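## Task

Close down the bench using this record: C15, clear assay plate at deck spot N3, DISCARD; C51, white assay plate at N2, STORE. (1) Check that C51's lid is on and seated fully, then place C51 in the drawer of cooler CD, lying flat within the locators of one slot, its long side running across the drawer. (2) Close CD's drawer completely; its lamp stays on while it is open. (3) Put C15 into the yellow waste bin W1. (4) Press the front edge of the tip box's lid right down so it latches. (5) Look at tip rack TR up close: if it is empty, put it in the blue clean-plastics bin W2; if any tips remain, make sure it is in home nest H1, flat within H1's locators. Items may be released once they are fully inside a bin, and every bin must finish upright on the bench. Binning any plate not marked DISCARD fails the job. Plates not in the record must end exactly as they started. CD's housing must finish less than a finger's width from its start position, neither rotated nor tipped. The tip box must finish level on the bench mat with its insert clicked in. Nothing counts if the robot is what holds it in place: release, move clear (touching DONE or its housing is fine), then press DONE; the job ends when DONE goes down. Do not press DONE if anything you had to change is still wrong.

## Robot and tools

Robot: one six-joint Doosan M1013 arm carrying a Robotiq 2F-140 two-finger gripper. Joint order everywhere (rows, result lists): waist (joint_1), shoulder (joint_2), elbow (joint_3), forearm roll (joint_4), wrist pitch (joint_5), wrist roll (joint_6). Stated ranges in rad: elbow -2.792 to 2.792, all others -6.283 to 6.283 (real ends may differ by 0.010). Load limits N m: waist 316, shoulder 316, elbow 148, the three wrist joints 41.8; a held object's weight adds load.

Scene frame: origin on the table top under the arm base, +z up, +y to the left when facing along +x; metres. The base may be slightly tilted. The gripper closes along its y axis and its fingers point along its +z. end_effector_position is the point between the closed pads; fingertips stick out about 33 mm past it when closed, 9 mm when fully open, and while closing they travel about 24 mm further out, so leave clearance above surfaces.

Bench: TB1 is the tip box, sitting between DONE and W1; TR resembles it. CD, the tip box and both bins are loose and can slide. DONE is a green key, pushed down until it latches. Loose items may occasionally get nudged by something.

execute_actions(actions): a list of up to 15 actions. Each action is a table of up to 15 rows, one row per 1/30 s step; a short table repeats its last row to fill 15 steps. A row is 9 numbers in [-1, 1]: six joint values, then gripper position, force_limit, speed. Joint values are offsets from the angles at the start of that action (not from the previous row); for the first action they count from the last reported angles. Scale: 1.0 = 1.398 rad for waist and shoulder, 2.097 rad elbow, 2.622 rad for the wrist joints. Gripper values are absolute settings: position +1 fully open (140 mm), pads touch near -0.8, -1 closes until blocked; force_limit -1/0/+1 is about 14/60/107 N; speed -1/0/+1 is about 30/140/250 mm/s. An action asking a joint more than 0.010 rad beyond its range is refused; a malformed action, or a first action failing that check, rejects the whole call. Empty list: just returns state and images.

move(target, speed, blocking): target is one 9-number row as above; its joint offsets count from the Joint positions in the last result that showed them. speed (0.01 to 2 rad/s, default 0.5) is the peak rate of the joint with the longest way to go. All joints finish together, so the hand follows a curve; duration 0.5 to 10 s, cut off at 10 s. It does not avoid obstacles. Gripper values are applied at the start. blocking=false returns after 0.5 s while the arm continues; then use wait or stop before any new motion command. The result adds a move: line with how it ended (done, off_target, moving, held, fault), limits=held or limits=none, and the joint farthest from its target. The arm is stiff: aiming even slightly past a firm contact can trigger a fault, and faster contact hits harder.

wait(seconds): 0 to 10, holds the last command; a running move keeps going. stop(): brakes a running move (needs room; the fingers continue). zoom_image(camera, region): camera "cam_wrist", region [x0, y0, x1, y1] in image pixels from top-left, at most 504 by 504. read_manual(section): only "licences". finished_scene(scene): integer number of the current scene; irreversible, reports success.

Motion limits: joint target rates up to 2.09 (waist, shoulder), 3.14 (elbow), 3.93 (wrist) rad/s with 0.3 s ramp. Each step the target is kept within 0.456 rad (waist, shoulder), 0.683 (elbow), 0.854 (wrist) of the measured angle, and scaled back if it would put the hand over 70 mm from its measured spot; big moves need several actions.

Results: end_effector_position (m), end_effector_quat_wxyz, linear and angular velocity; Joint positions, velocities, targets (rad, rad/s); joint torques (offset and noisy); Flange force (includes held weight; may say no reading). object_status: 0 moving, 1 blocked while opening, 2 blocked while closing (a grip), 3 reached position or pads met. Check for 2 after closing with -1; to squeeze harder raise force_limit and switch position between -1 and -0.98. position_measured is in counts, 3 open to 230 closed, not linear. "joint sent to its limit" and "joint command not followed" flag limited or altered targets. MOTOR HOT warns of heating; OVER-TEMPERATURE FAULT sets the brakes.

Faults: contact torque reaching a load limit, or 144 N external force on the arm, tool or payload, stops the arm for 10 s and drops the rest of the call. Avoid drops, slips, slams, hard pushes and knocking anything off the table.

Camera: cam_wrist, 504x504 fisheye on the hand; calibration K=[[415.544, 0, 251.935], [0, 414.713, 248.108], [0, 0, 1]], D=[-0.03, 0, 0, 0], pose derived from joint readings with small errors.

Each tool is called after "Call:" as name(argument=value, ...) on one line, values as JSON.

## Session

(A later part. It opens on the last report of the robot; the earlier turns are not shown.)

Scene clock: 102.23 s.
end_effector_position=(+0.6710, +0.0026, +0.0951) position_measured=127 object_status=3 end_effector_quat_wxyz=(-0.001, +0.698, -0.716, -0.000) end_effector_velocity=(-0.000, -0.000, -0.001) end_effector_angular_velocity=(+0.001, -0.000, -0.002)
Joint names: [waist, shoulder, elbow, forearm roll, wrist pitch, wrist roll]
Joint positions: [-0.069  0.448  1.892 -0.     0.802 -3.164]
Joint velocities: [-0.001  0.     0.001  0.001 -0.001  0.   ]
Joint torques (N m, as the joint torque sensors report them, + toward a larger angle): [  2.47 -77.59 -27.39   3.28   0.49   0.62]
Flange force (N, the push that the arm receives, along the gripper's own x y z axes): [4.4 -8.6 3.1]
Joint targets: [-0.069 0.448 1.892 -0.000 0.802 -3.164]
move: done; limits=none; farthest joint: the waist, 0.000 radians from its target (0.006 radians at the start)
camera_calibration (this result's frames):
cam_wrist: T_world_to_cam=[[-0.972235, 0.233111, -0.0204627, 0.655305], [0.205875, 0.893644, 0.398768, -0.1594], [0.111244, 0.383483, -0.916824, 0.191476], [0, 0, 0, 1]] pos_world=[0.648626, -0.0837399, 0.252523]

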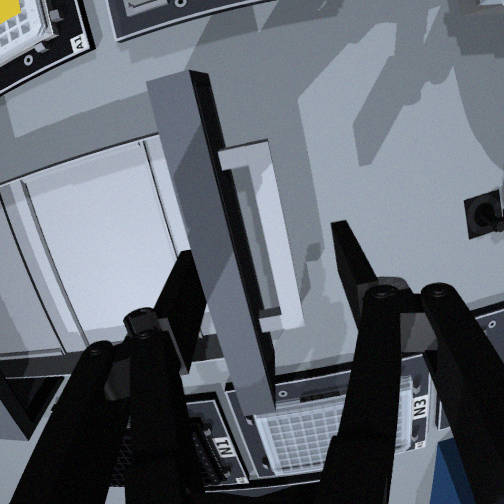

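Call:
move(target=[0,0.0393,-0.154,0,0.1022,0,0.1,-0.3,0], speed=0.25)

Call:
move(target=[-0.1572,0,0,0,0,0.492,0.38,-0.3,0], speed=0.8)

Call:
move(target=[0,0.154,-0.031,0,-0.0576,0,0.38,-0.3,0], speed=0.15)

Call:
move(target=[0,0.0049,0.0013,0,-0.0037,0,0.38,-0.3,-0.5], speed=0.01)

Call:
move(target=[0,0,0,0,0,0,-1,-0.3,-0.8])

Call:
move(target=[0,-0.03,-0.009,0,0.0232,0,-1,-0.3,-0.8], speed=0.05)

Scene clock: 113.33 s.
end_effector_position=(+0.7897, -0.0032, +0.1999) position_measured=117 object_status=3 end_effector_quat_wxyz=(-0.001, +0.698, -0.716, -0.000) end_effector_velocity=(+0.001, -0.000, +0.001) end_effector_angular_velocity=(+0.000, -0.001, -0.001)
Joint names: [waist, shoulder, elbow, forearm roll, wrist pitch, wrist roll]
Joint positions: [-0.069  0.503  1.569 -0.     1.07  -3.164]
Joint velocities: [-0.    -0.    -0.001  0.001 -0.     0.   ]
Joint torques (N m, as the joint torque sensors report them, + toward a larger angle): [  3.49 -90.32 -35.81   4.07  -0.37   0.58]
Flange force (N, the push that the arm receives, along the gripper's own x y z axes): [5.0 -7.6 2.0]
Joint targets: [-0.069 0.503 1.569 -0.000 1.070 -3.164]
move: done; limits=none; farthest joint: the waist, 0.000 radians from its target (0.000 radians at the start)
camera_calibration (this result's frames):
cam_wrist: T_world_to_cam=[[-0.972226, 0.233139, -0.0205532, 0.774163], [0.205866, 0.893648, 0.398764, -0.220389], [0.111335, 0.383458, -0.916823, 0.2765], [0, 0, 0, 1]] pos_world=[0.767248, -0.0895634, 0.357296]

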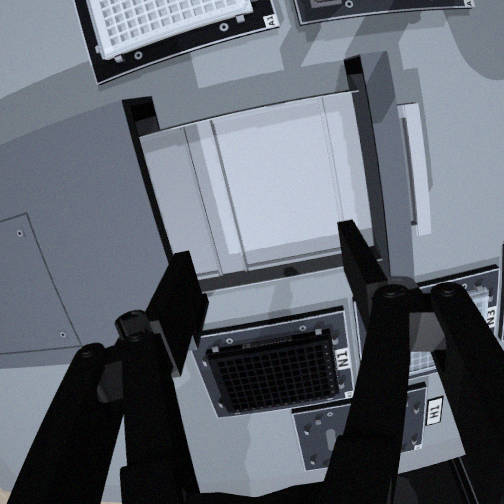

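Scene clock: 115.50 s.
end_effector_position=(+0.7700, -0.1753, +0.1996) position_measured=81 object_status=3 end_effector_quat_wxyz=(+0.001, -0.018, +1.000, +0.001) end_effector_velocity=(+0.000, +0.000, +0.001) end_effector_angular_velocity=(+0.000, -0.001, -0.001)
Joint names: [waist, shoulder, elbow, forearm roll, wrist pitch, wrist roll]
Joint positions: [-0.289  0.503  1.569 -0.     1.07  -1.875]
Joint velocities: [ 0.    -0.001  0.     0.     0.     0.001]
Joint torques (N m, as the joint torque sensors report them, + toward a larger angle): [  2.72 -89.85 -36.09   3.91  -0.44   0.57]
Flange force (N, the push that the arm receives, along the gripper's own x y z axes): [-4.9 -5.1 1.6]
Joint targets: [-0.289 0.503 1.569 -0.000 1.070 -1.875]
move: done; limits=none; farthest joint: the wrist roll, 0.001 radians from its target (1.290 radians at the start)
camera_calibration (this result's frames):
cam_wrist: T_world_to_cam=[[0.173111, 0.984738, -0.0179784, 0.0445089], [0.904765, -0.151787, 0.397947, -0.783666], [0.389145, -0.0851551, -0.917232, 0.048416], [0, 0, 0, 1]] pos_world=[0.682487, -0.158657, 0.357066]

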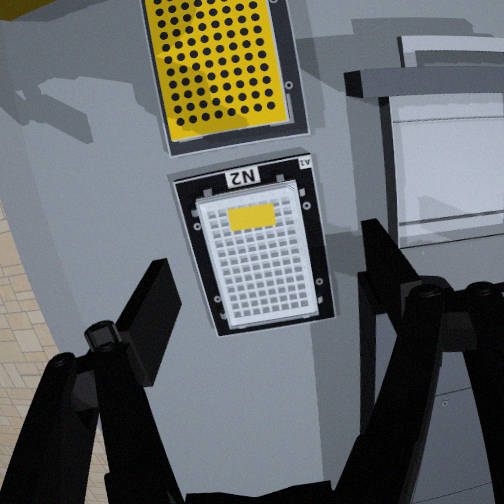

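Scene clock: 117.27 s.
end_effector_position=(+0.8316, -0.1919, +0.0530) position_measured=81 object_status=3 end_effector_quat_wxyz=(+0.001, -0.018, +1.000, +0.001) end_effector_velocity=(+0.001, -0.000, -0.001) end_effector_angular_velocity=(+0.001, -0.002, -0.001)
Joint names: [waist, shoulder, elbow, forearm roll, wrist pitch, wrist roll]
Joint positions: [-0.289  0.718  1.504 -0.     0.919 -1.875]
Joint velocities: [-0.     0.001 -0.     0.001 -0.002 -0.   ]
Joint torques (N m, as the joint torque sensors report them, + toward a larger angle): [   3.44 -105.67  -32.79    3.59   -0.44    0.59]
Flange force (N, the push that the arm receives, along the gripper's own x y z axes): [-5.5 -6.1 3.8]
Joint targets: [-0.289 0.718 1.504 -0.000 0.919 -1.875]
move: done; limits=none; farthest joint: the waist, 0.000 radians from its target (0.000 radians at the start)
camera_calibration (this result's frames):
cam_wrist: T_world_to_cam=[[0.173137, 0.984733, -0.018038, 0.0475088], [0.904474, -0.151724, 0.398632, -0.78334], [0.389809, -0.0853328, -0.916934, -0.112039], [0, 0, 0, 1]] pos_world=[0.743959, -0.175195, 0.210388]

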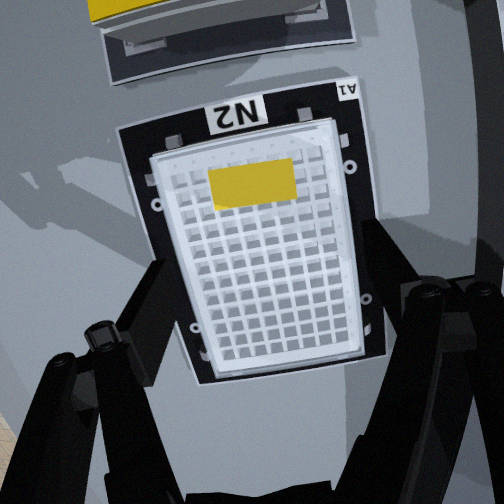

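Scene clock: 118.47 s.
end_effector_position=(+0.8315, -0.1919, +0.0460) position_measured=81 object_status=3 end_effector_quat_wxyz=(+0.001, -0.018, +1.000, +0.001) end_effector_velocity=(+0.001, +0.000, +0.001) end_effector_angular_velocity=(-0.001, -0.003, +0.000)
Joint names: [waist, shoulder, elbow, forearm roll, wrist pitch, wrist roll]
Joint positions: [-0.289  0.725  1.507 -0.     0.909 -1.875]
Joint velocities: [ 0.001 -0.001 -0.001 -0.    -0.002  0.   ]
Joint torques (N m, as the joint torque sensors report them, + toward a larger angle): [   3.69 -105.44  -32.61    3.57   -0.3     0.59]
Flange force (N, the push that the arm receives, along the gripper's own x y z axes): [-4.4 -5.7 2.9]
Joint targets: [-0.289 0.725 1.507 -0.000 0.909 -1.875]
move: done; limits=none; farthest joint: the waist, 0.000 radians from its target (0.000 radians at the start)
camera_calibration (this result's frames):
cam_wrist: T_world_to_cam=[[0.173138, 0.984732, -0.0180489, 0.0473648], [0.904425, -0.15171, 0.398747, -0.780479], [0.389921, -0.0853623, -0.916883, -0.118568], [0, 0, 0, 1]] pos_world=[0.743916, -0.175169, 0.203355]

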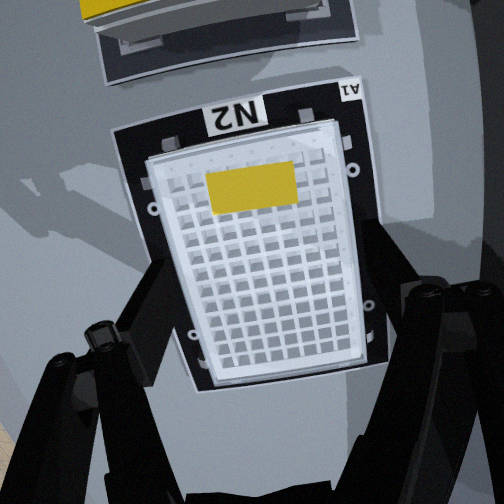

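Scene clock: 118.97 s.
end_effector_position=(+0.8315, -0.1919, +0.0460) position_measured=103 object_status=2 end_effector_quat_wxyz=(+0.001, -0.018, +1.000, +0.001) end_effector_velocity=(-0.000, +0.001, -0.000) end_effector_angular_velocity=(+0.000, +0.000, +0.000)
Joint names: [waist, shoulder, elbow, forearm roll, wrist pitch, wrist roll]
Joint positions: [-0.289  0.725  1.507 -0.     0.909 -1.875]
Joint velocities: [ 0.001 -0.     0.001  0.    -0.001  0.   ]
Joint torques (N m, as the joint torque sensors report them, + toward a larger angle): [  3.8  -87.09 -26.5    3.76  -2.02   0.54]
Flange force (N, the push that the arm receives, along the gripper's own x y z axes): [1.8 -4.1 -19.6]
Joint targets: [-0.289 0.725 1.507 -0.000 0.909 -1.875]
move: done; limits=none; farthest joint: the waist, 0.000 radians from its target (0.000 radians at the start)
camera_calibration (this result's frames):
cam_wrist: T_world_to_cam=[[0.173139, 0.984732, -0.0180491, 0.0473646], [0.904425, -0.15171, 0.398748, -0.780476], [0.389922, -0.0853627, -0.916883, -0.118575], [0, 0, 0, 1]] pos_world=[0.743916, -0.175169, 0.203349]

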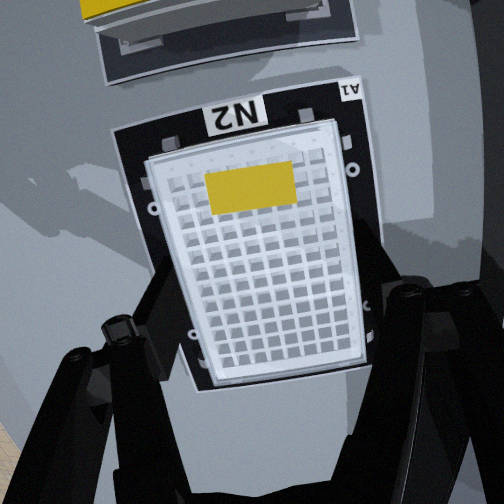

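Scene clock: 120.47 s.
end_effector_position=(+0.8317, -0.1920, +0.0902) position_measured=103 object_status=2 end_effector_quat_wxyz=(+0.001, -0.018, +1.000, +0.001) end_effector_velocity=(-0.001, -0.000, +0.000) end_effector_angular_velocity=(-0.001, +0.001, +0.000)
Joint names: [waist, shoulder, elbow, forearm roll, wrist pitch, wrist roll]
Joint positions: [-0.289  0.683  1.488 -0.     0.97  -1.875]
Joint velocities: [ 0.    -0.001  0.001 -0.001  0.001  0.001]
Joint torques (N m, as the joint torque sensors report them, + toward a larger angle): [   3.41 -104.31  -34.72    3.76   -0.44    0.56]
Flange force (N, the push that the arm receives, along the gripper's own x y z axes): [-4.2 -5.6 3.7]
Joint targets: [-0.289 0.683 1.488 -0.000 0.970 -1.875]
move: done; limits=none; farthest joint: the waist, 0.000 radians from its target (0.000 radians at the start)
camera_calibration (this result's frames):
cam_wrist: T_world_to_cam=[[0.173144, 0.984731, -0.0180518, 0.0482617], [0.904432, -0.151716, 0.39873, -0.798271], [0.389903, -0.0853645, -0.916891, -0.0780702], [0, 0, 0, 1]] pos_world=[0.744065, -0.1753, 0.247584]

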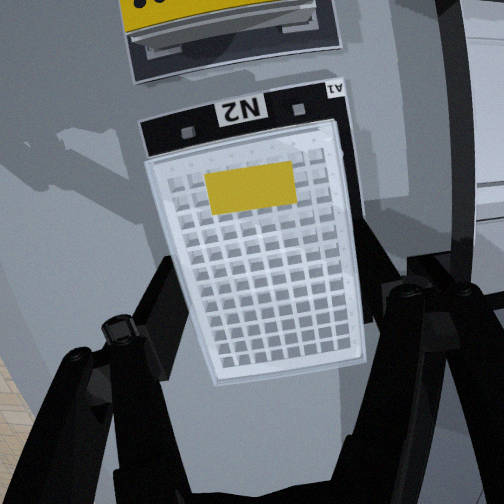

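Call:
move(target=[0,-0.1288,0.0386,0,0.0381,0,-1,-0.3,-0.8], speed=0.25)

Call:
move(target=[0.158,0,0,0,0,-0.494,-1,-0.3,-0.8], speed=0.6)

Call:
move(target=[0,0.0428,0.0436,0,-0.0578,0,-1,-0.3,-0.8], speed=0.1)

Call:
move(target=[0,0.029,0.009,0,-0.0227,0,-1,-0.3,-0.8], speed=0.03)

Call:
zoom_image(camera="cam_wrist", region=[118,66,418,396])

Scene clock: 129.50 s.
end_effector_position=(+0.7701, -0.1753, +0.1996) position_measured=103 object_status=2 end_effector_quat_wxyz=(+0.001, -0.018, +1.000, +0.001) end_effector_velocity=(+0.000, -0.000, +0.001) end_effector_angular_velocity=(-0.000, -0.002, -0.001)
Joint names: [waist, shoulder, elbow, forearm roll, wrist pitch, wrist roll]
Joint positions: [-0.289  0.503  1.569 -0.     1.07  -1.875]
Joint velocities: [-0.    -0.002  0.001  0.001 -0.001 -0.   ]
Joint torques (N m, as the joint torque sensors report them, + toward a larger angle): [  2.5  -92.21 -36.07   4.06  -0.37   0.53]
Flange force (N, the push that the arm receives, along the gripper's own x y z axes): [-8.3 -6.0 3.5]
Joint targets: [-0.289 0.503 1.569 -0.000 1.070 -1.875]
move: done; limits=none; farthest joint: the waist, 0.000 radians from its target (0.000 radians at the start)
camera_calibration (this result's frames):
cam_wrist: T_world_to_cam=[[0.173139, 0.984733, -0.0179828, 0.044501], [0.904742, -0.151807, 0.39799, -0.783754], [0.389184, -0.0851773, -0.917214, 0.0483009], [0, 0, 0, 1]] pos_world=[0.682592, -0.158687, 0.357028]

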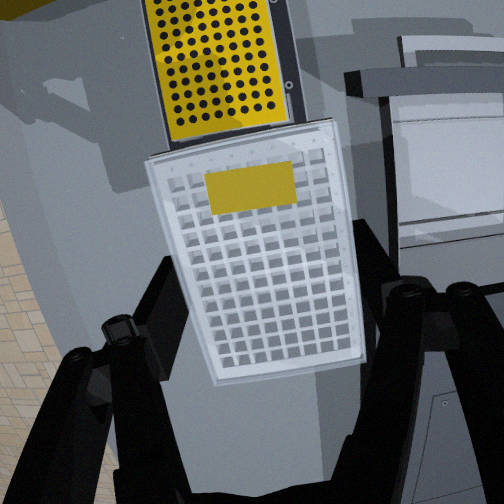

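Scene clock: 132.17 s.
end_effector_position=(+0.7898, -0.0023, +0.1999) position_measured=103 object_status=2 end_effector_quat_wxyz=(-0.001, +0.701, -0.714, -0.000) end_effector_velocity=(-0.000, -0.001, +0.000) end_effector_angular_velocity=(-0.001, +0.000, +0.001)
Joint names: [waist, shoulder, elbow, forearm roll, wrist pitch, wrist roll]
Joint positions: [-0.068  0.503  1.569 -0.     1.07  -3.17 ]
Joint velocities: [-0.001 -0.001  0.    -0.001  0.    -0.001]
Joint torques (N m, as the joint torque sensors report them, + toward a larger angle): [  2.84 -90.93 -36.17   4.04  -0.4    0.54]
Flange force (N, the push that the arm receives, along the gripper's own x y z axes): [4.1 -7.2 2.1]
Joint targets: [-0.068 0.503 1.569 -0.000 1.070 -3.170]
move: done; limits=none; farthest joint: the waist, 0.000 radians from its target (0.221 radians at the start)
camera_calibration (this result's frames):
cam_wrist: T_world_to_cam=[[-0.973685, 0.226967, -0.0205934, 0.775206], [0.200178, 0.894939, 0.398764, -0.216691], [0.108936, 0.384148, -0.916822, 0.278031], [0, 0, 0, 1]] pos_world=[0.767895, -0.0888258, 0.357277]

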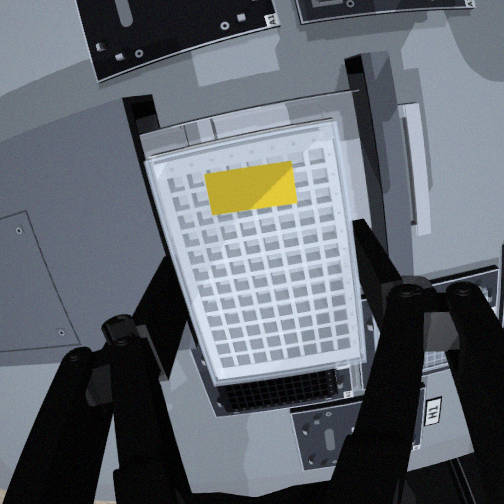

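Scene clock: 134.03 s.
end_effector_position=(+0.7759, -0.0015, +0.1103) position_measured=103 object_status=2 end_effector_quat_wxyz=(-0.001, +0.701, -0.714, -0.000) end_effector_velocity=(+0.000, -0.000, +0.000) end_effector_angular_velocity=(-0.001, -0.001, +0.001)
Joint names: [waist, shoulder, elbow, forearm roll, wrist pitch, wrist roll]
Joint positions: [-0.068  0.563  1.66  -0.     0.918 -3.17 ]
Joint velocities: [ 0.    -0.    -0.    -0.002 -0.001  0.   ]
Joint torques (N m, as the joint torque sensors report them, + toward a larger angle): [  2.33 -93.23 -32.6    3.64  -0.11   0.57]
Flange force (N, the push that the arm receives, along the gripper's own x y z axes): [3.3 -7.5 3.8]
Joint targets: [-0.068 0.563 1.660 -0.000 0.918 -3.170]
move: done; limits=none; farthest joint: the waist, 0.000 radians from its target (0.000 radians at the start)
camera_calibration (this result's frames):
cam_wrist: T_world_to_cam=[[-0.973689, 0.226924, -0.0208549, 0.759686], [0.200031, 0.894949, 0.398816, -0.178784], [0.109165, 0.384151, -0.916794, 0.196874], [0, 0, 0, 1]] pos_world=[0.753968, -0.0880184, 0.267638]

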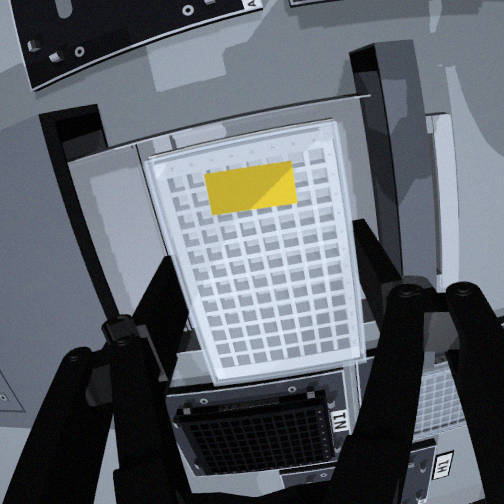

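Scene clock: 136.27 s.
end_effector_position=(+0.7760, -0.0015, +0.0707) position_measured=103 object_status=2 end_effector_quat_wxyz=(-0.001, +0.701, -0.714, +0.000) end_effector_velocity=(+0.000, +0.000, -0.000) end_effector_angular_velocity=(+0.000, -0.001, -0.000)
Joint names: [waist, shoulder, elbow, forearm roll, wrist pitch, wrist roll]
Joint positions: [-0.068  0.603  1.679 -0.     0.859 -3.17 ]
Joint velocities: [ 0.     0.     0.     0.    -0.001 -0.   ]
Joint torques (N m, as the joint torque sensors report them, + toward a larger angle): [  3.27 -95.84 -30.98   3.45  -0.58   0.57]
Flange force (N, the push that the arm receives, along the gripper's own x y z axes): [4.5 -8.5 4.4]
Joint targets: [-0.068 0.603 1.679 -0.000 0.859 -3.170]
move: done; limits=none; farthest joint: the waist, 0.000 radians from its target (0.000 radians at the start)
camera_calibration (this result's frames):
cam_wrist: T_world_to_cam=[[-0.973688, 0.226919, -0.0209506, 0.758983], [0.199987, 0.89495, 0.398836, -0.16305], [0.109253, 0.384152, -0.916783, 0.160481], [0, 0, 0, 1]] pos_world=[0.754088, -0.0879553, 0.228058]

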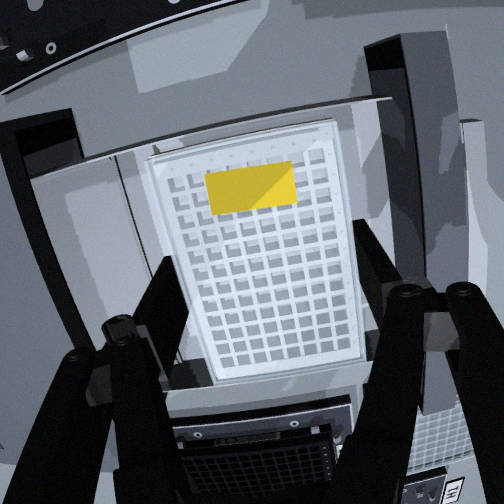

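Region (118, 66, 418, 396) of cam_wrist's 504x504 image, scaled by 1.527, with more detail than that image has; it fills the left 458 columns of this view, and the rest is white.

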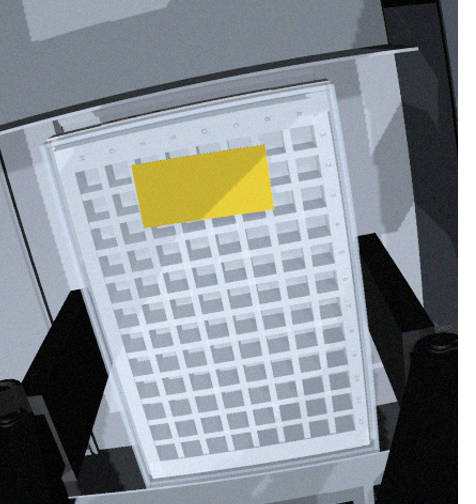

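Call:
move(target=[0,0.0075,0.002,0,-0.0056,0,-1,-0.3,-0.8], speed=0.015)

Call:
move(target=[0,0.0023,0.0006,0,-0.0017,0,-1,-0.3,-0.8], speed=0.01)

Call:
zoom_image(camera="cam_wrist", region=[118,66,418,396])

Scene clock: 142.23 s.
end_effector_position=(+0.7759, -0.0014, +0.0608) position_measured=103 object_status=2 end_effector_quat_wxyz=(-0.001, +0.701, -0.714, +0.000) end_effector_velocity=(-0.000, +0.001, -0.000) end_effector_angular_velocity=(+0.002, -0.000, -0.001)
Joint names: [waist, shoulder, elbow, forearm roll, wrist pitch, wrist roll]
Joint positions: [-0.068  0.614  1.683 -0.     0.844 -3.17 ]
Joint velocities: [ 0.    -0.     0.     0.002 -0.    -0.   ]
Joint torques (N m, as the joint torque sensors report them, + toward a larger angle): [  2.5  -96.01 -31.08   3.41  -0.63   0.56]
Flange force (N, the push that the arm receives, along the gripper's own x y z axes): [3.7 -7.1 4.7]
Joint targets: [-0.068 0.614 1.683 -0.000 0.844 -3.170]
move: done; limits=none; farthest joint: the waist, 0.000 radians from its target (0.000 radians at the start)
camera_calibration (this result's frames):
cam_wrist: T_world_to_cam=[[-0.973689, 0.226917, -0.0209555, 0.758719], [0.199984, 0.89495, 0.398837, -0.159123], [0.109257, 0.384153, -0.916782, 0.15144], [0, 0, 0, 1]] pos_world=[0.754032, -0.0879355, 0.218201]

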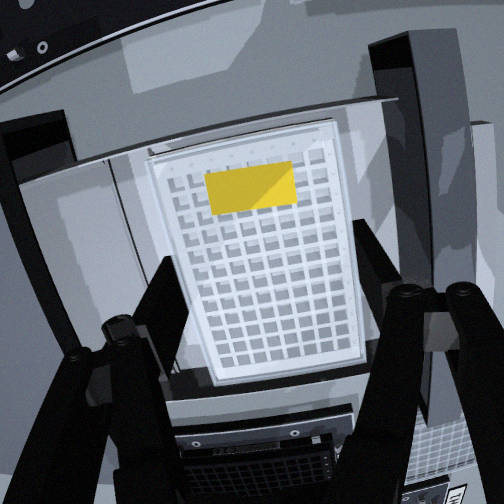

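Scene clock: 142.93 s.
end_effector_position=(+0.7759, -0.0014, +0.0578) position_measured=103 object_status=2 end_effector_quat_wxyz=(-0.001, +0.701, -0.714, +0.000) end_effector_velocity=(-0.000, -0.000, -0.001) end_effector_angular_velocity=(+0.000, +0.002, -0.000)
Joint names: [waist, shoulder, elbow, forearm roll, wrist pitch, wrist roll]
Joint positions: [-0.068  0.617  1.685 -0.     0.84  -3.17 ]
Joint velocities: [-0.     0.001 -0.     0.     0.001  0.   ]
Joint torques (N m, as the joint torque sensors report them, + toward a larger angle): [  2.55 -93.94 -31.02   3.43  -0.35   0.64]
Flange force (N, the push that the arm receives, along the gripper's own x y z axes): [4.0 -4.4 3.2]
Joint targets: [-0.068 0.617 1.685 -0.000 0.840 -3.170]
move: done; limits=none; farthest joint: the waist, 0.000 radians from its target (0.000 radians at the start)
camera_calibration (this result's frames):
cam_wrist: T_world_to_cam=[[-0.973689, 0.226917, -0.020941, 0.758618], [0.199989, 0.894949, 0.398835, -0.157931], [0.109244, 0.384154, -0.916783, 0.148705], [0, 0, 0, 1]] pos_world=[0.753997, -0.0879287, 0.215205]

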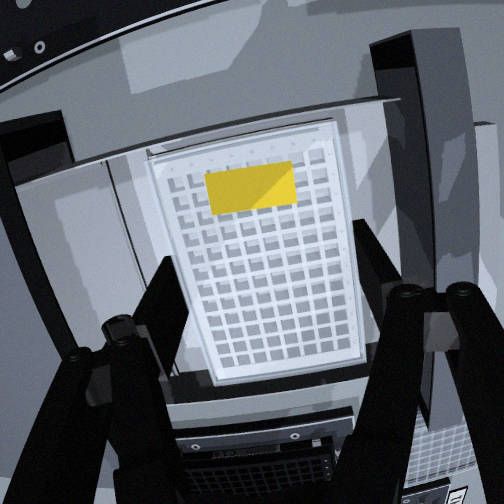

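Region (118, 66, 418, 396) of cam_wrist's 504x504 image, scaled by 1.527, with more detail than that image has; it fills the left 458 columns of this view, and the rest is white.

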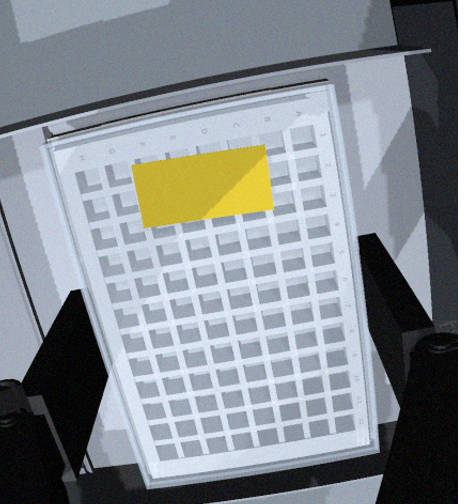

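Call:
move(target=[0,0.0019,0.0005,0,-0.0014,0,-1,-0.3,-0.8], speed=0.01)

Call:
move(target=[0,0.0015,0.0004,0,-0.0011,0,-1,-0.3,-0.8], speed=0.01)

Scene clock: 149.57 s.
end_effector_position=(+0.7759, -0.0014, +0.0554) position_measured=103 object_status=2 end_effector_quat_wxyz=(-0.001, +0.701, -0.714, -0.000) end_effector_velocity=(-0.000, -0.001, -0.000) end_effector_angular_velocity=(-0.001, +0.000, -0.000)
Joint names: [waist, shoulder, elbow, forearm roll, wrist pitch, wrist roll]
Joint positions: [-0.068  0.62   1.686 -0.     0.836 -3.17 ]
Joint velocities: [-0.001  0.     0.    -0.001 -0.001 -0.   ]
Joint torques (N m, as the joint torque sensors report them, + toward a larger angle): [  2.83 -95.21 -30.98   3.22  -0.34   0.67]
Flange force (N, the push that the arm receives, along the gripper's own x y z axes): [4.4 -5.2 4.1]
Joint targets: [-0.068 0.620 1.686 -0.000 0.836 -3.170]
move: done; limits=none; farthest joint: the waist, 0.000 radians from its target (0.000 radians at the start)
camera_calibration (this result's frames):
cam_wrist: T_world_to_cam=[[-0.97369, 0.226917, -0.0209089, 0.758515], [0.200002, 0.894949, 0.398831, -0.156949], [0.109214, 0.384155, -0.916786, 0.14646], [0, 0, 0, 1]] pos_world=[0.753953, -0.0879223, 0.212728]

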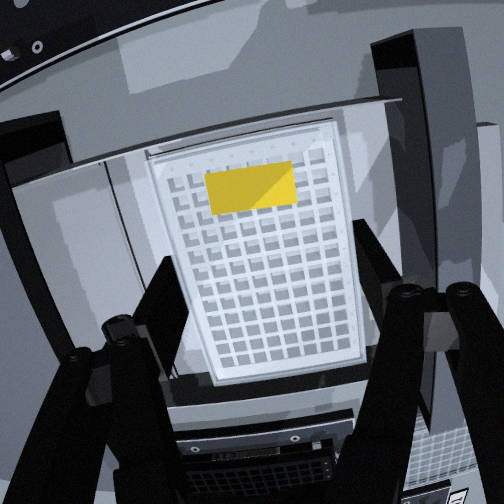

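Scene clock: 150.27 s.
end_effector_position=(+0.7758, -0.0014, +0.0534) position_measured=103 object_status=2 end_effector_quat_wxyz=(-0.001, +0.701, -0.714, -0.000) end_effector_velocity=(+0.000, +0.000, -0.001) end_effector_angular_velocity=(+0.002, +0.001, -0.002)
Joint names: [waist, shoulder, elbow, forearm roll, wrist pitch, wrist roll]
Joint positions: [-0.068  0.622  1.686 -0.     0.833 -3.17 ]
Joint velocities: [-0.     0.002 -0.     0.003 -0.001 -0.   ]
Joint torques (N m, as the joint torque sensors report them, + toward a larger angle): [  3.41 -94.62 -30.41   3.43  -0.38   0.63]
Flange force (N, the push that the arm receives, along the gripper's own x y z axes): [5.2 -6.0 3.4]
Joint targets: [-0.068 0.622 1.686 -0.000 0.833 -3.170]
move: done; limits=none; farthest joint: the waist, 0.000 radians from its target (0.000 radians at the start)
camera_calibration (this result's frames):
cam_wrist: T_world_to_cam=[[-0.973691, 0.226917, -0.0208596, 0.758415], [0.200022, 0.894948, 0.398823, -0.156176], [0.109168, 0.384158, -0.916791, 0.144704], [0, 0, 0, 1]] pos_world=[0.753903, -0.0879166, 0.21077]

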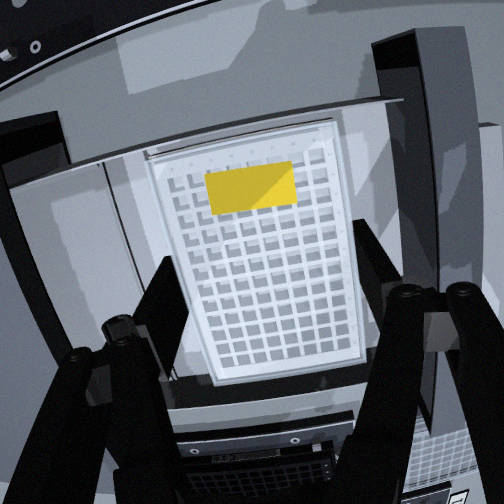

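Call:
move(target=[0,0.0015,0.0004,0,-0.0011,0,-1,-0.3,-0.8], speed=0.01)

Call:
move(target=[0,0.0015,0.0003,0,-0.0011,0,-1,-0.3,-0.8], speed=0.01)

Call:
move(target=[0,0,0,0,0,0,0.3,-0.3,-0.8])

Call:
move(target=[0,-0.075,-0.026,0,0.0608,0,0.3,-0.3,-0.8], speed=0.1)

Call:
zoom_image(camera="cam_wrist", region=[140,70,400,330])

Scene clock: 161.07 s.
end_effector_position=(+0.7757, -0.0014, +0.0514) position_measured=103 object_status=2 end_effector_quat_wxyz=(-0.001, +0.701, -0.714, -0.000) end_effector_velocity=(+0.000, -0.001, -0.001) end_effector_angular_velocity=(+0.001, +0.001, -0.002)
Joint names: [waist, shoulder, elbow, forearm roll, wrist pitch, wrist roll]
Joint positions: [-0.068  0.624  1.687 -0.     0.83  -3.17 ]
Joint velocities: [-0.001  0.002 -0.001  0.001 -0.     0.   ]
Joint torques (N m, as the joint torque sensors report them, + toward a larger angle): [  3.   -95.23 -30.35   3.47  -0.34   0.64]
Flange force (N, the push that the arm receives, along the gripper's own x y z axes): [4.7 -6.4 4.3]
Joint targets: [-0.068 0.624 1.687 -0.000 0.830 -3.170]
move: done; limits=none; farthest joint: the waist, 0.000 radians from its target (0.000 radians at the start)
camera_calibration (this result's frames):
cam_wrist: T_world_to_cam=[[-0.973692, 0.226916, -0.0208101, 0.75831], [0.200041, 0.894947, 0.398815, -0.155403], [0.109122, 0.38416, -0.916795, 0.142949], [0, 0, 0, 1]] pos_world=[0.753849, -0.0879108, 0.208813]

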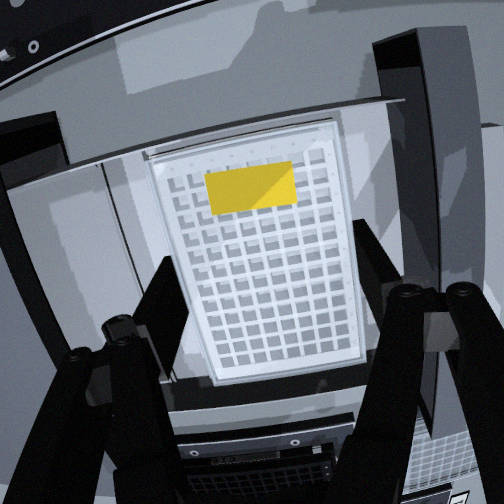

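Scene clock: 161.77 s.
end_effector_position=(+0.7758, -0.0014, +0.0496) position_measured=103 object_status=2 end_effector_quat_wxyz=(-0.001, +0.701, -0.714, +0.000) end_effector_velocity=(-0.001, -0.001, -0.002) end_effector_angular_velocity=(-0.001, +0.002, +0.001)
Joint names: [waist, shoulder, elbow, forearm roll, wrist pitch, wrist roll]
Joint positions: [-0.068  0.626  1.688 -0.     0.828 -3.17 ]
Joint velocities: [-0.     0.001  0.001 -0.001 -0.    -0.   ]
Joint torques (N m, as the joint torque sensors report them, + toward a larger angle): [  2.69 -93.93 -29.78   3.42  -0.19   0.51]
Flange force (N, the push that the arm receives, along the gripper's own x y z axes): [3.8 -5.4 2.5]
Joint targets: [-0.068 0.626 1.688 -0.000 0.828 -3.170]
move: done; limits=none; farthest joint: the waist, 0.000 radians from its target (0.000 radians at the start)
camera_calibration (this result's frames):
cam_wrist: T_world_to_cam=[[-0.973688, 0.226916, -0.0209872, 0.758364], [0.19997, 0.89495, 0.398844, -0.154624], [0.109287, 0.384153, -0.916779, 0.141105], [0, 0, 0, 1]] pos_world=[0.75391, -0.0879103, 0.206949]

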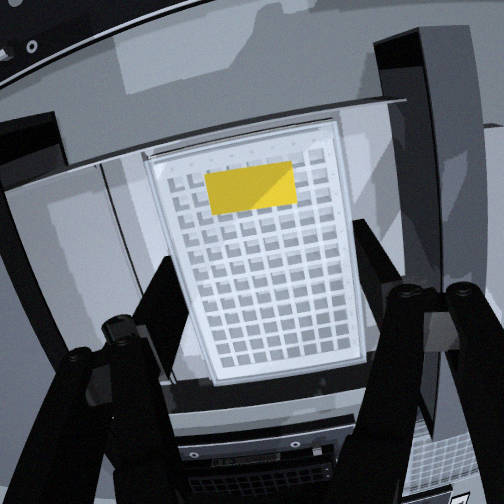

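Scene clock: 162.27 s.
end_effector_position=(+0.7758, -0.0014, +0.0496) position_measured=91 object_status=3 end_effector_quat_wxyz=(-0.001, +0.701, -0.714, +0.000) end_effector_velocity=(+0.001, -0.000, +0.000) end_effector_angular_velocity=(+0.000, -0.003, -0.001)
Joint names: [waist, shoulder, elbow, forearm roll, wrist pitch, wrist roll]
Joint positions: [-0.068  0.626  1.688 -0.     0.828 -3.17 ]
Joint velocities: [-0.     0.    -0.001  0.001 -0.002  0.   ]
Joint torques (N m, as the joint torque sensors report them, + toward a larger angle): [  2.61 -94.46 -30.09   3.41  -0.37   0.63]
Flange force (N, the push that the arm receives, along the gripper's own x y z axes): [3.9 -5.8 3.2]
Joint targets: [-0.068 0.626 1.688 -0.000 0.828 -3.170]
move: done; limits=none; farthest joint: the waist, 0.000 radians from its target (0.000 radians at the start)
camera_calibration (this result's frames):
cam_wrist: T_world_to_cam=[[-0.973689, 0.226916, -0.0209594, 0.758347], [0.199981, 0.89495, 0.398839, -0.154623], [0.109261, 0.384154, -0.916781, 0.14111], [0, 0, 0, 1]] pos_world=[0.753898, -0.0879097, 0.206931]

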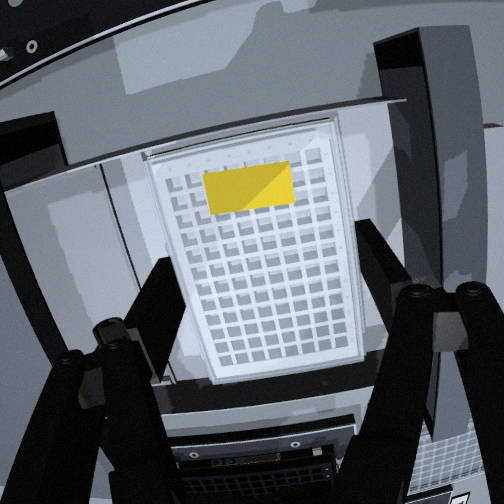

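Scene clock: 164.20 s.
end_effector_position=(+0.7759, -0.0016, +0.1549) position_measured=91 object_status=3 end_effector_quat_wxyz=(-0.001, +0.701, -0.714, +0.000) end_effector_velocity=(+0.000, +0.001, +0.002) end_effector_angular_velocity=(+0.000, -0.002, +0.000)
Joint names: [waist, shoulder, elbow, forearm roll, wrist pitch, wrist roll]
Joint positions: [-0.068  0.521  1.633 -0.     0.987 -3.17 ]
Joint velocities: [ 0.001 -0.002 -0.     0.     0.    -0.   ]
Joint torques (N m, as the joint torque sensors report them, + toward a larger angle): [  2.7  -89.06 -34.51   3.83  -0.18   0.59]
Flange force (N, the push that the arm receives, along the gripper's own x y z axes): [3.9 -4.9 2.5]
Joint targets: [-0.068 0.521 1.633 -0.000 0.987 -3.170]
move: done; limits=none; farthest joint: the wrist pitch, 0.001 radians from its target (0.160 radians at the start)
camera_calibration (this result's frames):
cam_wrist: T_world_to_cam=[[-0.973686, 0.226931, -0.0209338, 0.760656], [0.200006, 0.894951, 0.398824, -0.196494], [0.10924, 0.384142, -0.916789, 0.237755], [0, 0, 0, 1]] pos_world=[0.753968, -0.0880958, 0.312261]

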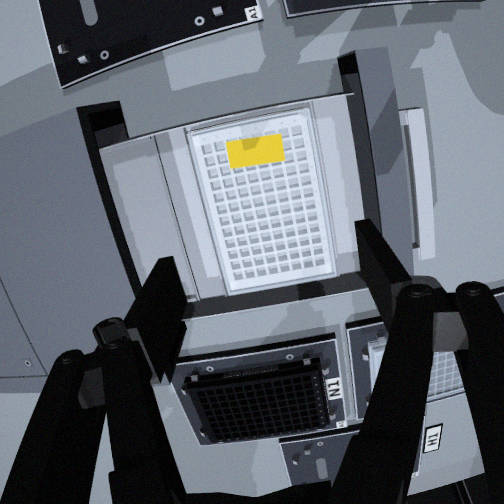

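Region (140, 70, 400, 330) of cam_wrist's 504x504 image, scaled by 1.938, with more detail than that image has.

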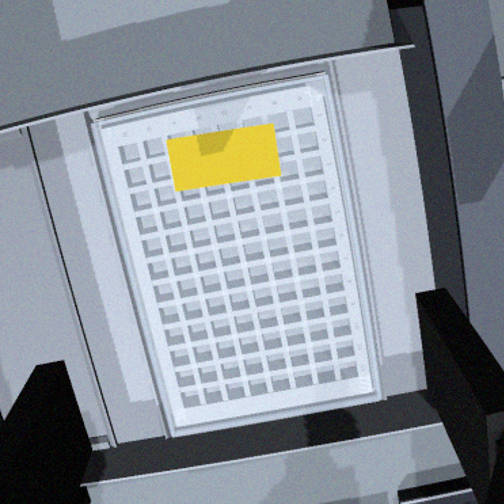

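Seated. Push drawer.

Call:
move(target=[-0.003,-0.1817,0.1366,0,-0.0122,0,-1,0,0], speed=0.3)

Call:
move(target=[0,0.1137,0.0417,0,-0.094,0,-1,0,0], speed=0.2)

Call:
move(target=[0.003,0.1595,-0.1907,0,0.0675,0,-1,0,0], speed=0.07)

Scene clock: 169.77 s.
end_effector_position=(+0.6206, +0.0029, +0.2000) position_measured=233 object_status=3 end_effector_quat_wxyz=(-0.001, +0.699, -0.715, -0.000) end_effector_velocity=(-0.000, +0.000, +0.002) end_effector_angular_velocity=(+0.000, -0.003, -0.001)
Joint names: [waist, shoulder, elbow, forearm roll, wrist pitch, wrist roll]
Joint positions: [-0.072  0.267  1.92  -0.     0.955 -3.17 ]
Joint velocities: [-0.    -0.004 -0.     0.001  0.001 -0.   ]
Joint torques (N m, as the joint torque sensors report them, + toward a larger angle): [  2.77 -64.32 -34.25   3.68  -0.43   0.53]
Flange force (N, the push that the arm receives, along the gripper's own x y z axes): [4.9 -3.8 1.9]
Joint targets: [-0.072 0.267 1.920 -0.000 0.955 -3.170]
move: done; limits=none; farthest joint: the waist, 0.000 radians from its target (0.004 radians at the start)
camera_calibration (this result's frames):
cam_wrist: T_world_to_cam=[[-0.972735, 0.231014, -0.0204505, 0.608683], [0.203954, 0.894091, 0.398753, -0.189915], [0.110402, 0.38371, -0.91683, 0.293632], [0, 0, 0, 1]] pos_world=[0.598404, -0.0834828, 0.357388]

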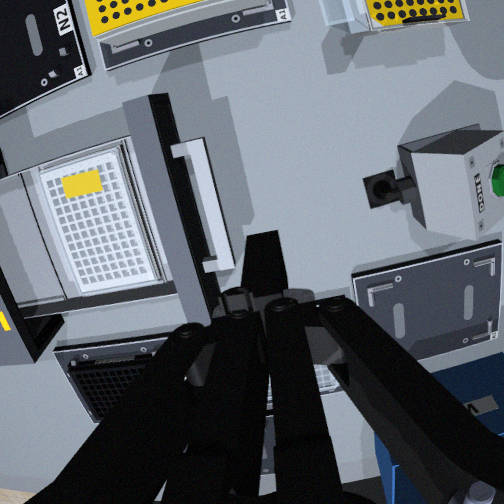

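Scene clock: 171.40 s.
end_effector_position=(+0.6208, +0.0032, +0.0651) position_measured=233 object_status=3 end_effector_quat_wxyz=(-0.001, +0.699, -0.715, -0.000) end_effector_velocity=(+0.001, +0.000, -0.001) end_effector_angular_velocity=(-0.001, -0.000, +0.001)
Joint names: [waist, shoulder, elbow, forearm roll, wrist pitch, wrist roll]
Joint positions: [-0.072  0.426  2.007 -0.     0.709 -3.17 ]
Joint velocities: [ 0.001  0.002 -0.001 -0.001 -0.001 -0.   ]
Joint torques (N m, as the joint torque sensors report them, + toward a larger angle): [  2.95 -72.42 -27.01   3.09  -0.62   0.66]
Flange force (N, the push that the arm receives, along the gripper's own x y z axes): [5.4 -3.8 2.4]
Joint targets: [-0.072 0.426 2.007 -0.000 0.708 -3.170]
move: done; limits=none; farthest joint: the waist, 0.000 radians from its target (0.000 radians at the start)
camera_calibration (this result's frames):
cam_wrist: T_world_to_cam=[[-0.972739, 0.230997, -0.0204803, 0.606084], [0.203923, 0.894087, 0.398777, -0.136343], [0.110427, 0.383729, -0.916819, 0.169807], [0, 0, 0, 1]] pos_world=[0.598614, -0.0832606, 0.222465]

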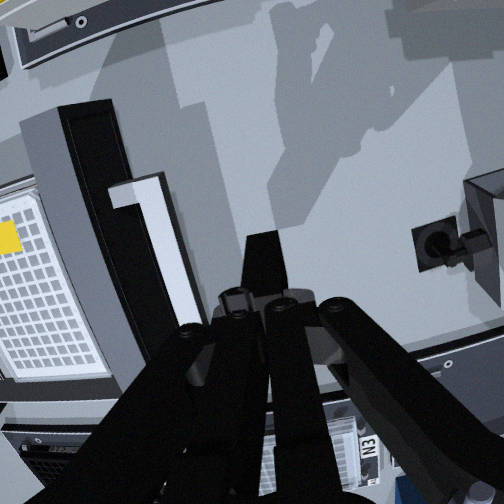

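Scene clock: 177.40 s.
end_effector_position=(+0.8081, -0.0029, +0.0653) position_measured=233 object_status=3 end_effector_quat_wxyz=(-0.001, +0.701, -0.714, -0.000) end_effector_velocity=(+0.001, -0.000, +0.002) end_effector_angular_velocity=(-0.000, -0.004, +0.000)
Joint names: [waist, shoulder, elbow, forearm roll, wrist pitch, wrist roll]
Joint positions: [-0.068  0.649  1.607 -0.     0.885 -3.17 ]
Joint velocities: [ 0.    -0.002 -0.001  0.    -0.    -0.   ]
Joint torques (N m, as the joint torque sensors report them, + toward a larger angle): [  2.9  -98.03 -33.98   3.66  -1.08   0.44]
Flange force (N, the push that the arm receives, along the gripper's own x y z axes): [3.7 -1.1 2.2]
Joint targets: [-0.068 0.649 1.607 -0.000 0.885 -3.170]
move: done; limits=none; farthest joint: the wrist pitch, 0.001 radians from its target (0.177 radians at the start)
camera_calibration (this result's frames):
cam_wrist: T_world_to_cam=[[-0.973696, 0.22693, -0.020468, 0.790455], [0.200193, 0.89494, 0.398756, -0.166161], [0.108807, 0.384169, -0.916829, 0.152991], [0, 0, 0, 1]] pos_world=[0.78628, -0.0894477, 0.222703]

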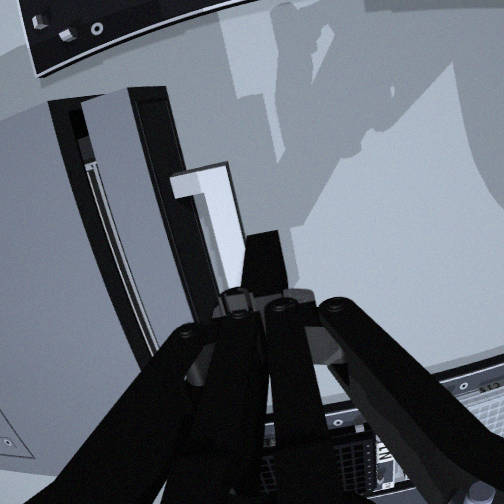

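Call:
move(target=[0,0.0053,-0.0065,0,0.0024,0,-1,0,0], speed=0.02)

Call:
move(target=[0,-0.14,0,0,0.0747,0,-1,0,0], speed=0.25)

Call:
move(target=[-0.248,-0.2916,0.2282,0,-0.027,0.4596,-1,0,0], speed=0.7)

Call:
move(target=[0,0.098,0.0555,0,-0.0967,0,-1,0,0], speed=0.15)

Call:
zoom_image(camera="cam_wrist", region=[100,100,400,340])

Scene clock: 186.03 s.
end_effector_position=(+0.8139, -0.0032, +0.0652) position_measured=233 object_status=3 end_effector_quat_wxyz=(-0.001, +0.701, -0.714, -0.000) end_effector_velocity=(-0.000, +0.000, -0.002) end_effector_angular_velocity=(+0.001, +0.002, -0.001)
Joint names: [waist, shoulder, elbow, forearm roll, wrist pitch, wrist roll]
Joint positions: [-0.068  0.656  1.594 -0.     0.892 -3.17 ]
Joint velocities: [-0.     0.003 -0.     0.001 -0.     0.   ]
Joint torques (N m, as the joint torque sensors report them, + toward a larger angle): [  2.81 -97.48 -32.38   3.53  -0.45   0.68]
Flange force (N, the push that the arm receives, along the gripper's own x y z axes): [4.3 -3.4 2.2]
Joint targets: [-0.068 0.656 1.594 -0.000 0.892 -3.170]
move: done; limits=none; farthest joint: the waist, 0.000 radians from its target (0.000 radians at the start)
camera_calibration (this result's frames):
cam_wrist: T_world_to_cam=[[-0.973698, 0.226927, -0.0204067, 0.796149], [0.200215, 0.894939, 0.398745, -0.167066], [0.108749, 0.384172, -0.916835, 0.152433], [0, 0, 0, 1]] pos_world=[0.792081, -0.0897144, 0.222619]

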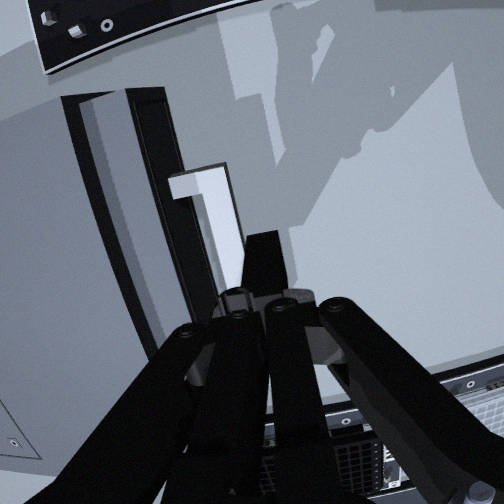

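Scene clock: 187.20 s.
end_effector_position=(+0.7710, -0.0015, +0.2206) position_measured=233 object_status=3 end_effector_quat_wxyz=(-0.001, +0.701, -0.714, -0.000) end_effector_velocity=(-0.000, -0.000, +0.001) end_effector_angular_velocity=(-0.001, +0.001, +0.000)
Joint names: [waist, shoulder, elbow, forearm roll, wrist pitch, wrist roll]
Joint positions: [-0.068  0.461  1.594 -0.     1.087 -3.17 ]
Joint velocities: [ 0.    -0.001 -0.    -0.001  0.002  0.   ]
Joint torques (N m, as the joint torque sensors report them, + toward a larger angle): [  3.04 -85.74 -36.22   4.11  -0.36   0.65]
Flange force (N, the push that the arm receives, along the gripper's own x y z axes): [4.6 -6.4 1.6]
Joint targets: [-0.068 0.461 1.594 -0.000 1.088 -3.170]
move: done; limits=none; farthest joint: the waist, 0.000 radians from its target (0.000 radians at the start)
camera_calibration (this result's frames):
cam_wrist: T_world_to_cam=[[-0.973696, 0.226947, -0.0202819, 0.757121], [0.200285, 0.894938, 0.398713, -0.222004], [0.108637, 0.384163, -0.916852, 0.298951], [0, 0, 0, 1]] pos_world=[0.749192, -0.0879921, 0.377966]

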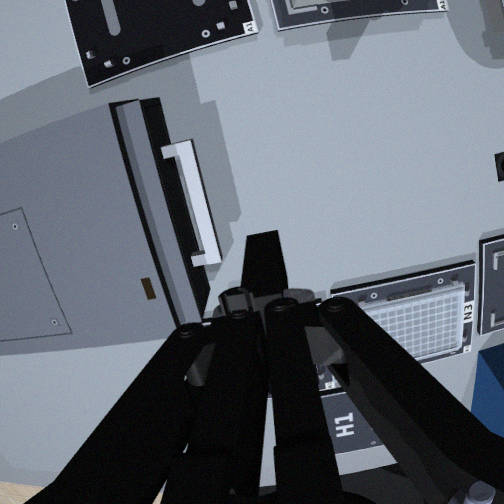

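Scene clock: 189.43 s.
end_effector_position=(+0.4822, -0.1630, +0.2493) position_measured=233 object_status=3 end_effector_quat_wxyz=(+0.000, -0.001, +1.000, +0.001) end_effector_velocity=(-0.001, +0.000, +0.000) end_effector_angular_velocity=(+0.000, -0.000, -0.002)
Joint names: [waist, shoulder, elbow, forearm roll, wrist pitch, wrist roll]
Joint positions: [-0.415  0.053  2.072 -0.     1.017 -1.965]
Joint velocities: [-0.001 -0.001  0.001  0.     0.     0.001]
Joint torques (N m, as the joint torque sensors report them, + toward a larger angle): [  3.96 -43.64 -34.3    3.95  -0.37   0.85]
Flange force (N, the push that the arm receives, along the gripper's own x y z axes): [-2.1 -10.3 0.5]
Joint targets: [-0.415 0.053 2.072 -0.000 1.017 -1.965]
move: done; limits=none; farthest joint: the waist, 0.000 radians from its target (0.347 radians at the start)
camera_calibration (this result's frames):
cam_wrist: T_world_to_cam=[[0.208081, 0.977949, -0.0178606, 0.0650775], [0.898949, -0.184011, 0.397532, -0.543531], [0.385479, -0.0987744, -0.917415, 0.206642], [0, 0, 0, 1]] pos_world=[0.395409, -0.143247, 0.40681]

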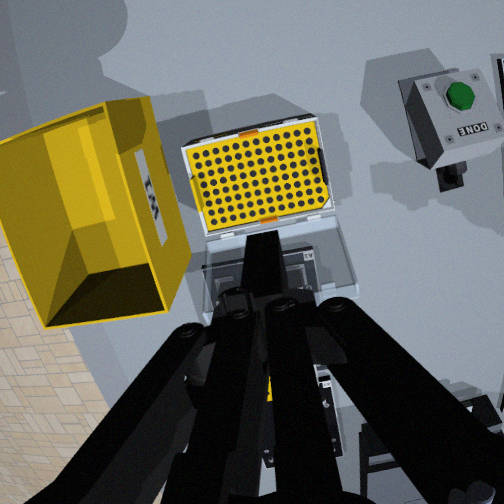

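Scene clock: 191.50 s.
end_effector_position=(+0.4780, -0.1610, +0.1293) position_measured=233 object_status=3 end_effector_quat_wxyz=(+0.000, -0.001, +1.000, +0.001) end_effector_velocity=(+0.000, +0.000, -0.001) end_effector_angular_velocity=(+0.001, +0.000, -0.001)
Joint names: [waist, shoulder, elbow, forearm roll, wrist pitch, wrist roll]
Joint positions: [-0.415  0.19   2.189 -0.     0.763 -1.965]
Joint velocities: [ 0.     0.002 -0.     0.002 -0.001 -0.   ]
Joint torques (N m, as the joint torque sensors report them, + toward a larger angle): [  3.15 -51.41 -28.09   3.18  -0.46   0.48]
Flange force (N, the push that the arm receives, along the gripper's own x y z axes): [-3.0 -8.5 3.3]
Joint targets: [-0.415 0.190 2.189 -0.000 0.763 -1.965]
move: done; limits=none; farthest joint: the waist, 0.000 radians from its target (0.000 radians at the start)
camera_calibration (this result's frames):
cam_wrist: T_world_to_cam=[[0.208078, 0.977949, -0.0178607, 0.0618515], [0.898906, -0.183998, 0.397633, -0.491702], [0.385578, -0.0987939, -0.917371, 0.0982999], [0, 0, 0, 1]] pos_world=[0.391222, -0.141249, 0.286799]

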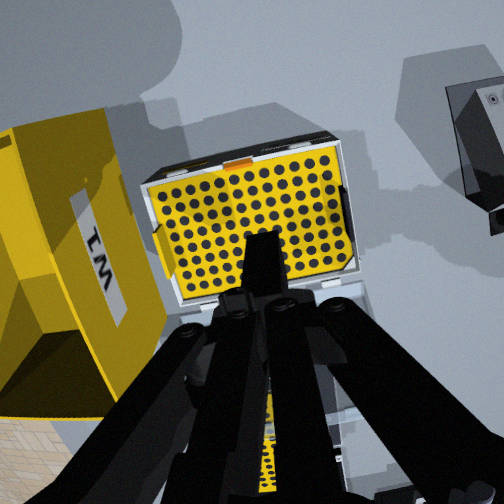

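Region (100, 100, 400, 340) of cam_wrist's 504x504 image, scaled by 1.680, with more detail than that image has; it fills the top 403 rows of this view, and the rest is white.

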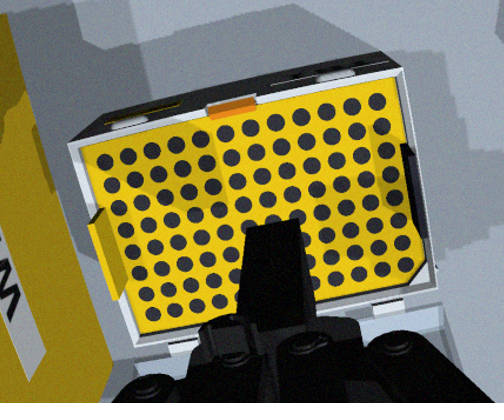

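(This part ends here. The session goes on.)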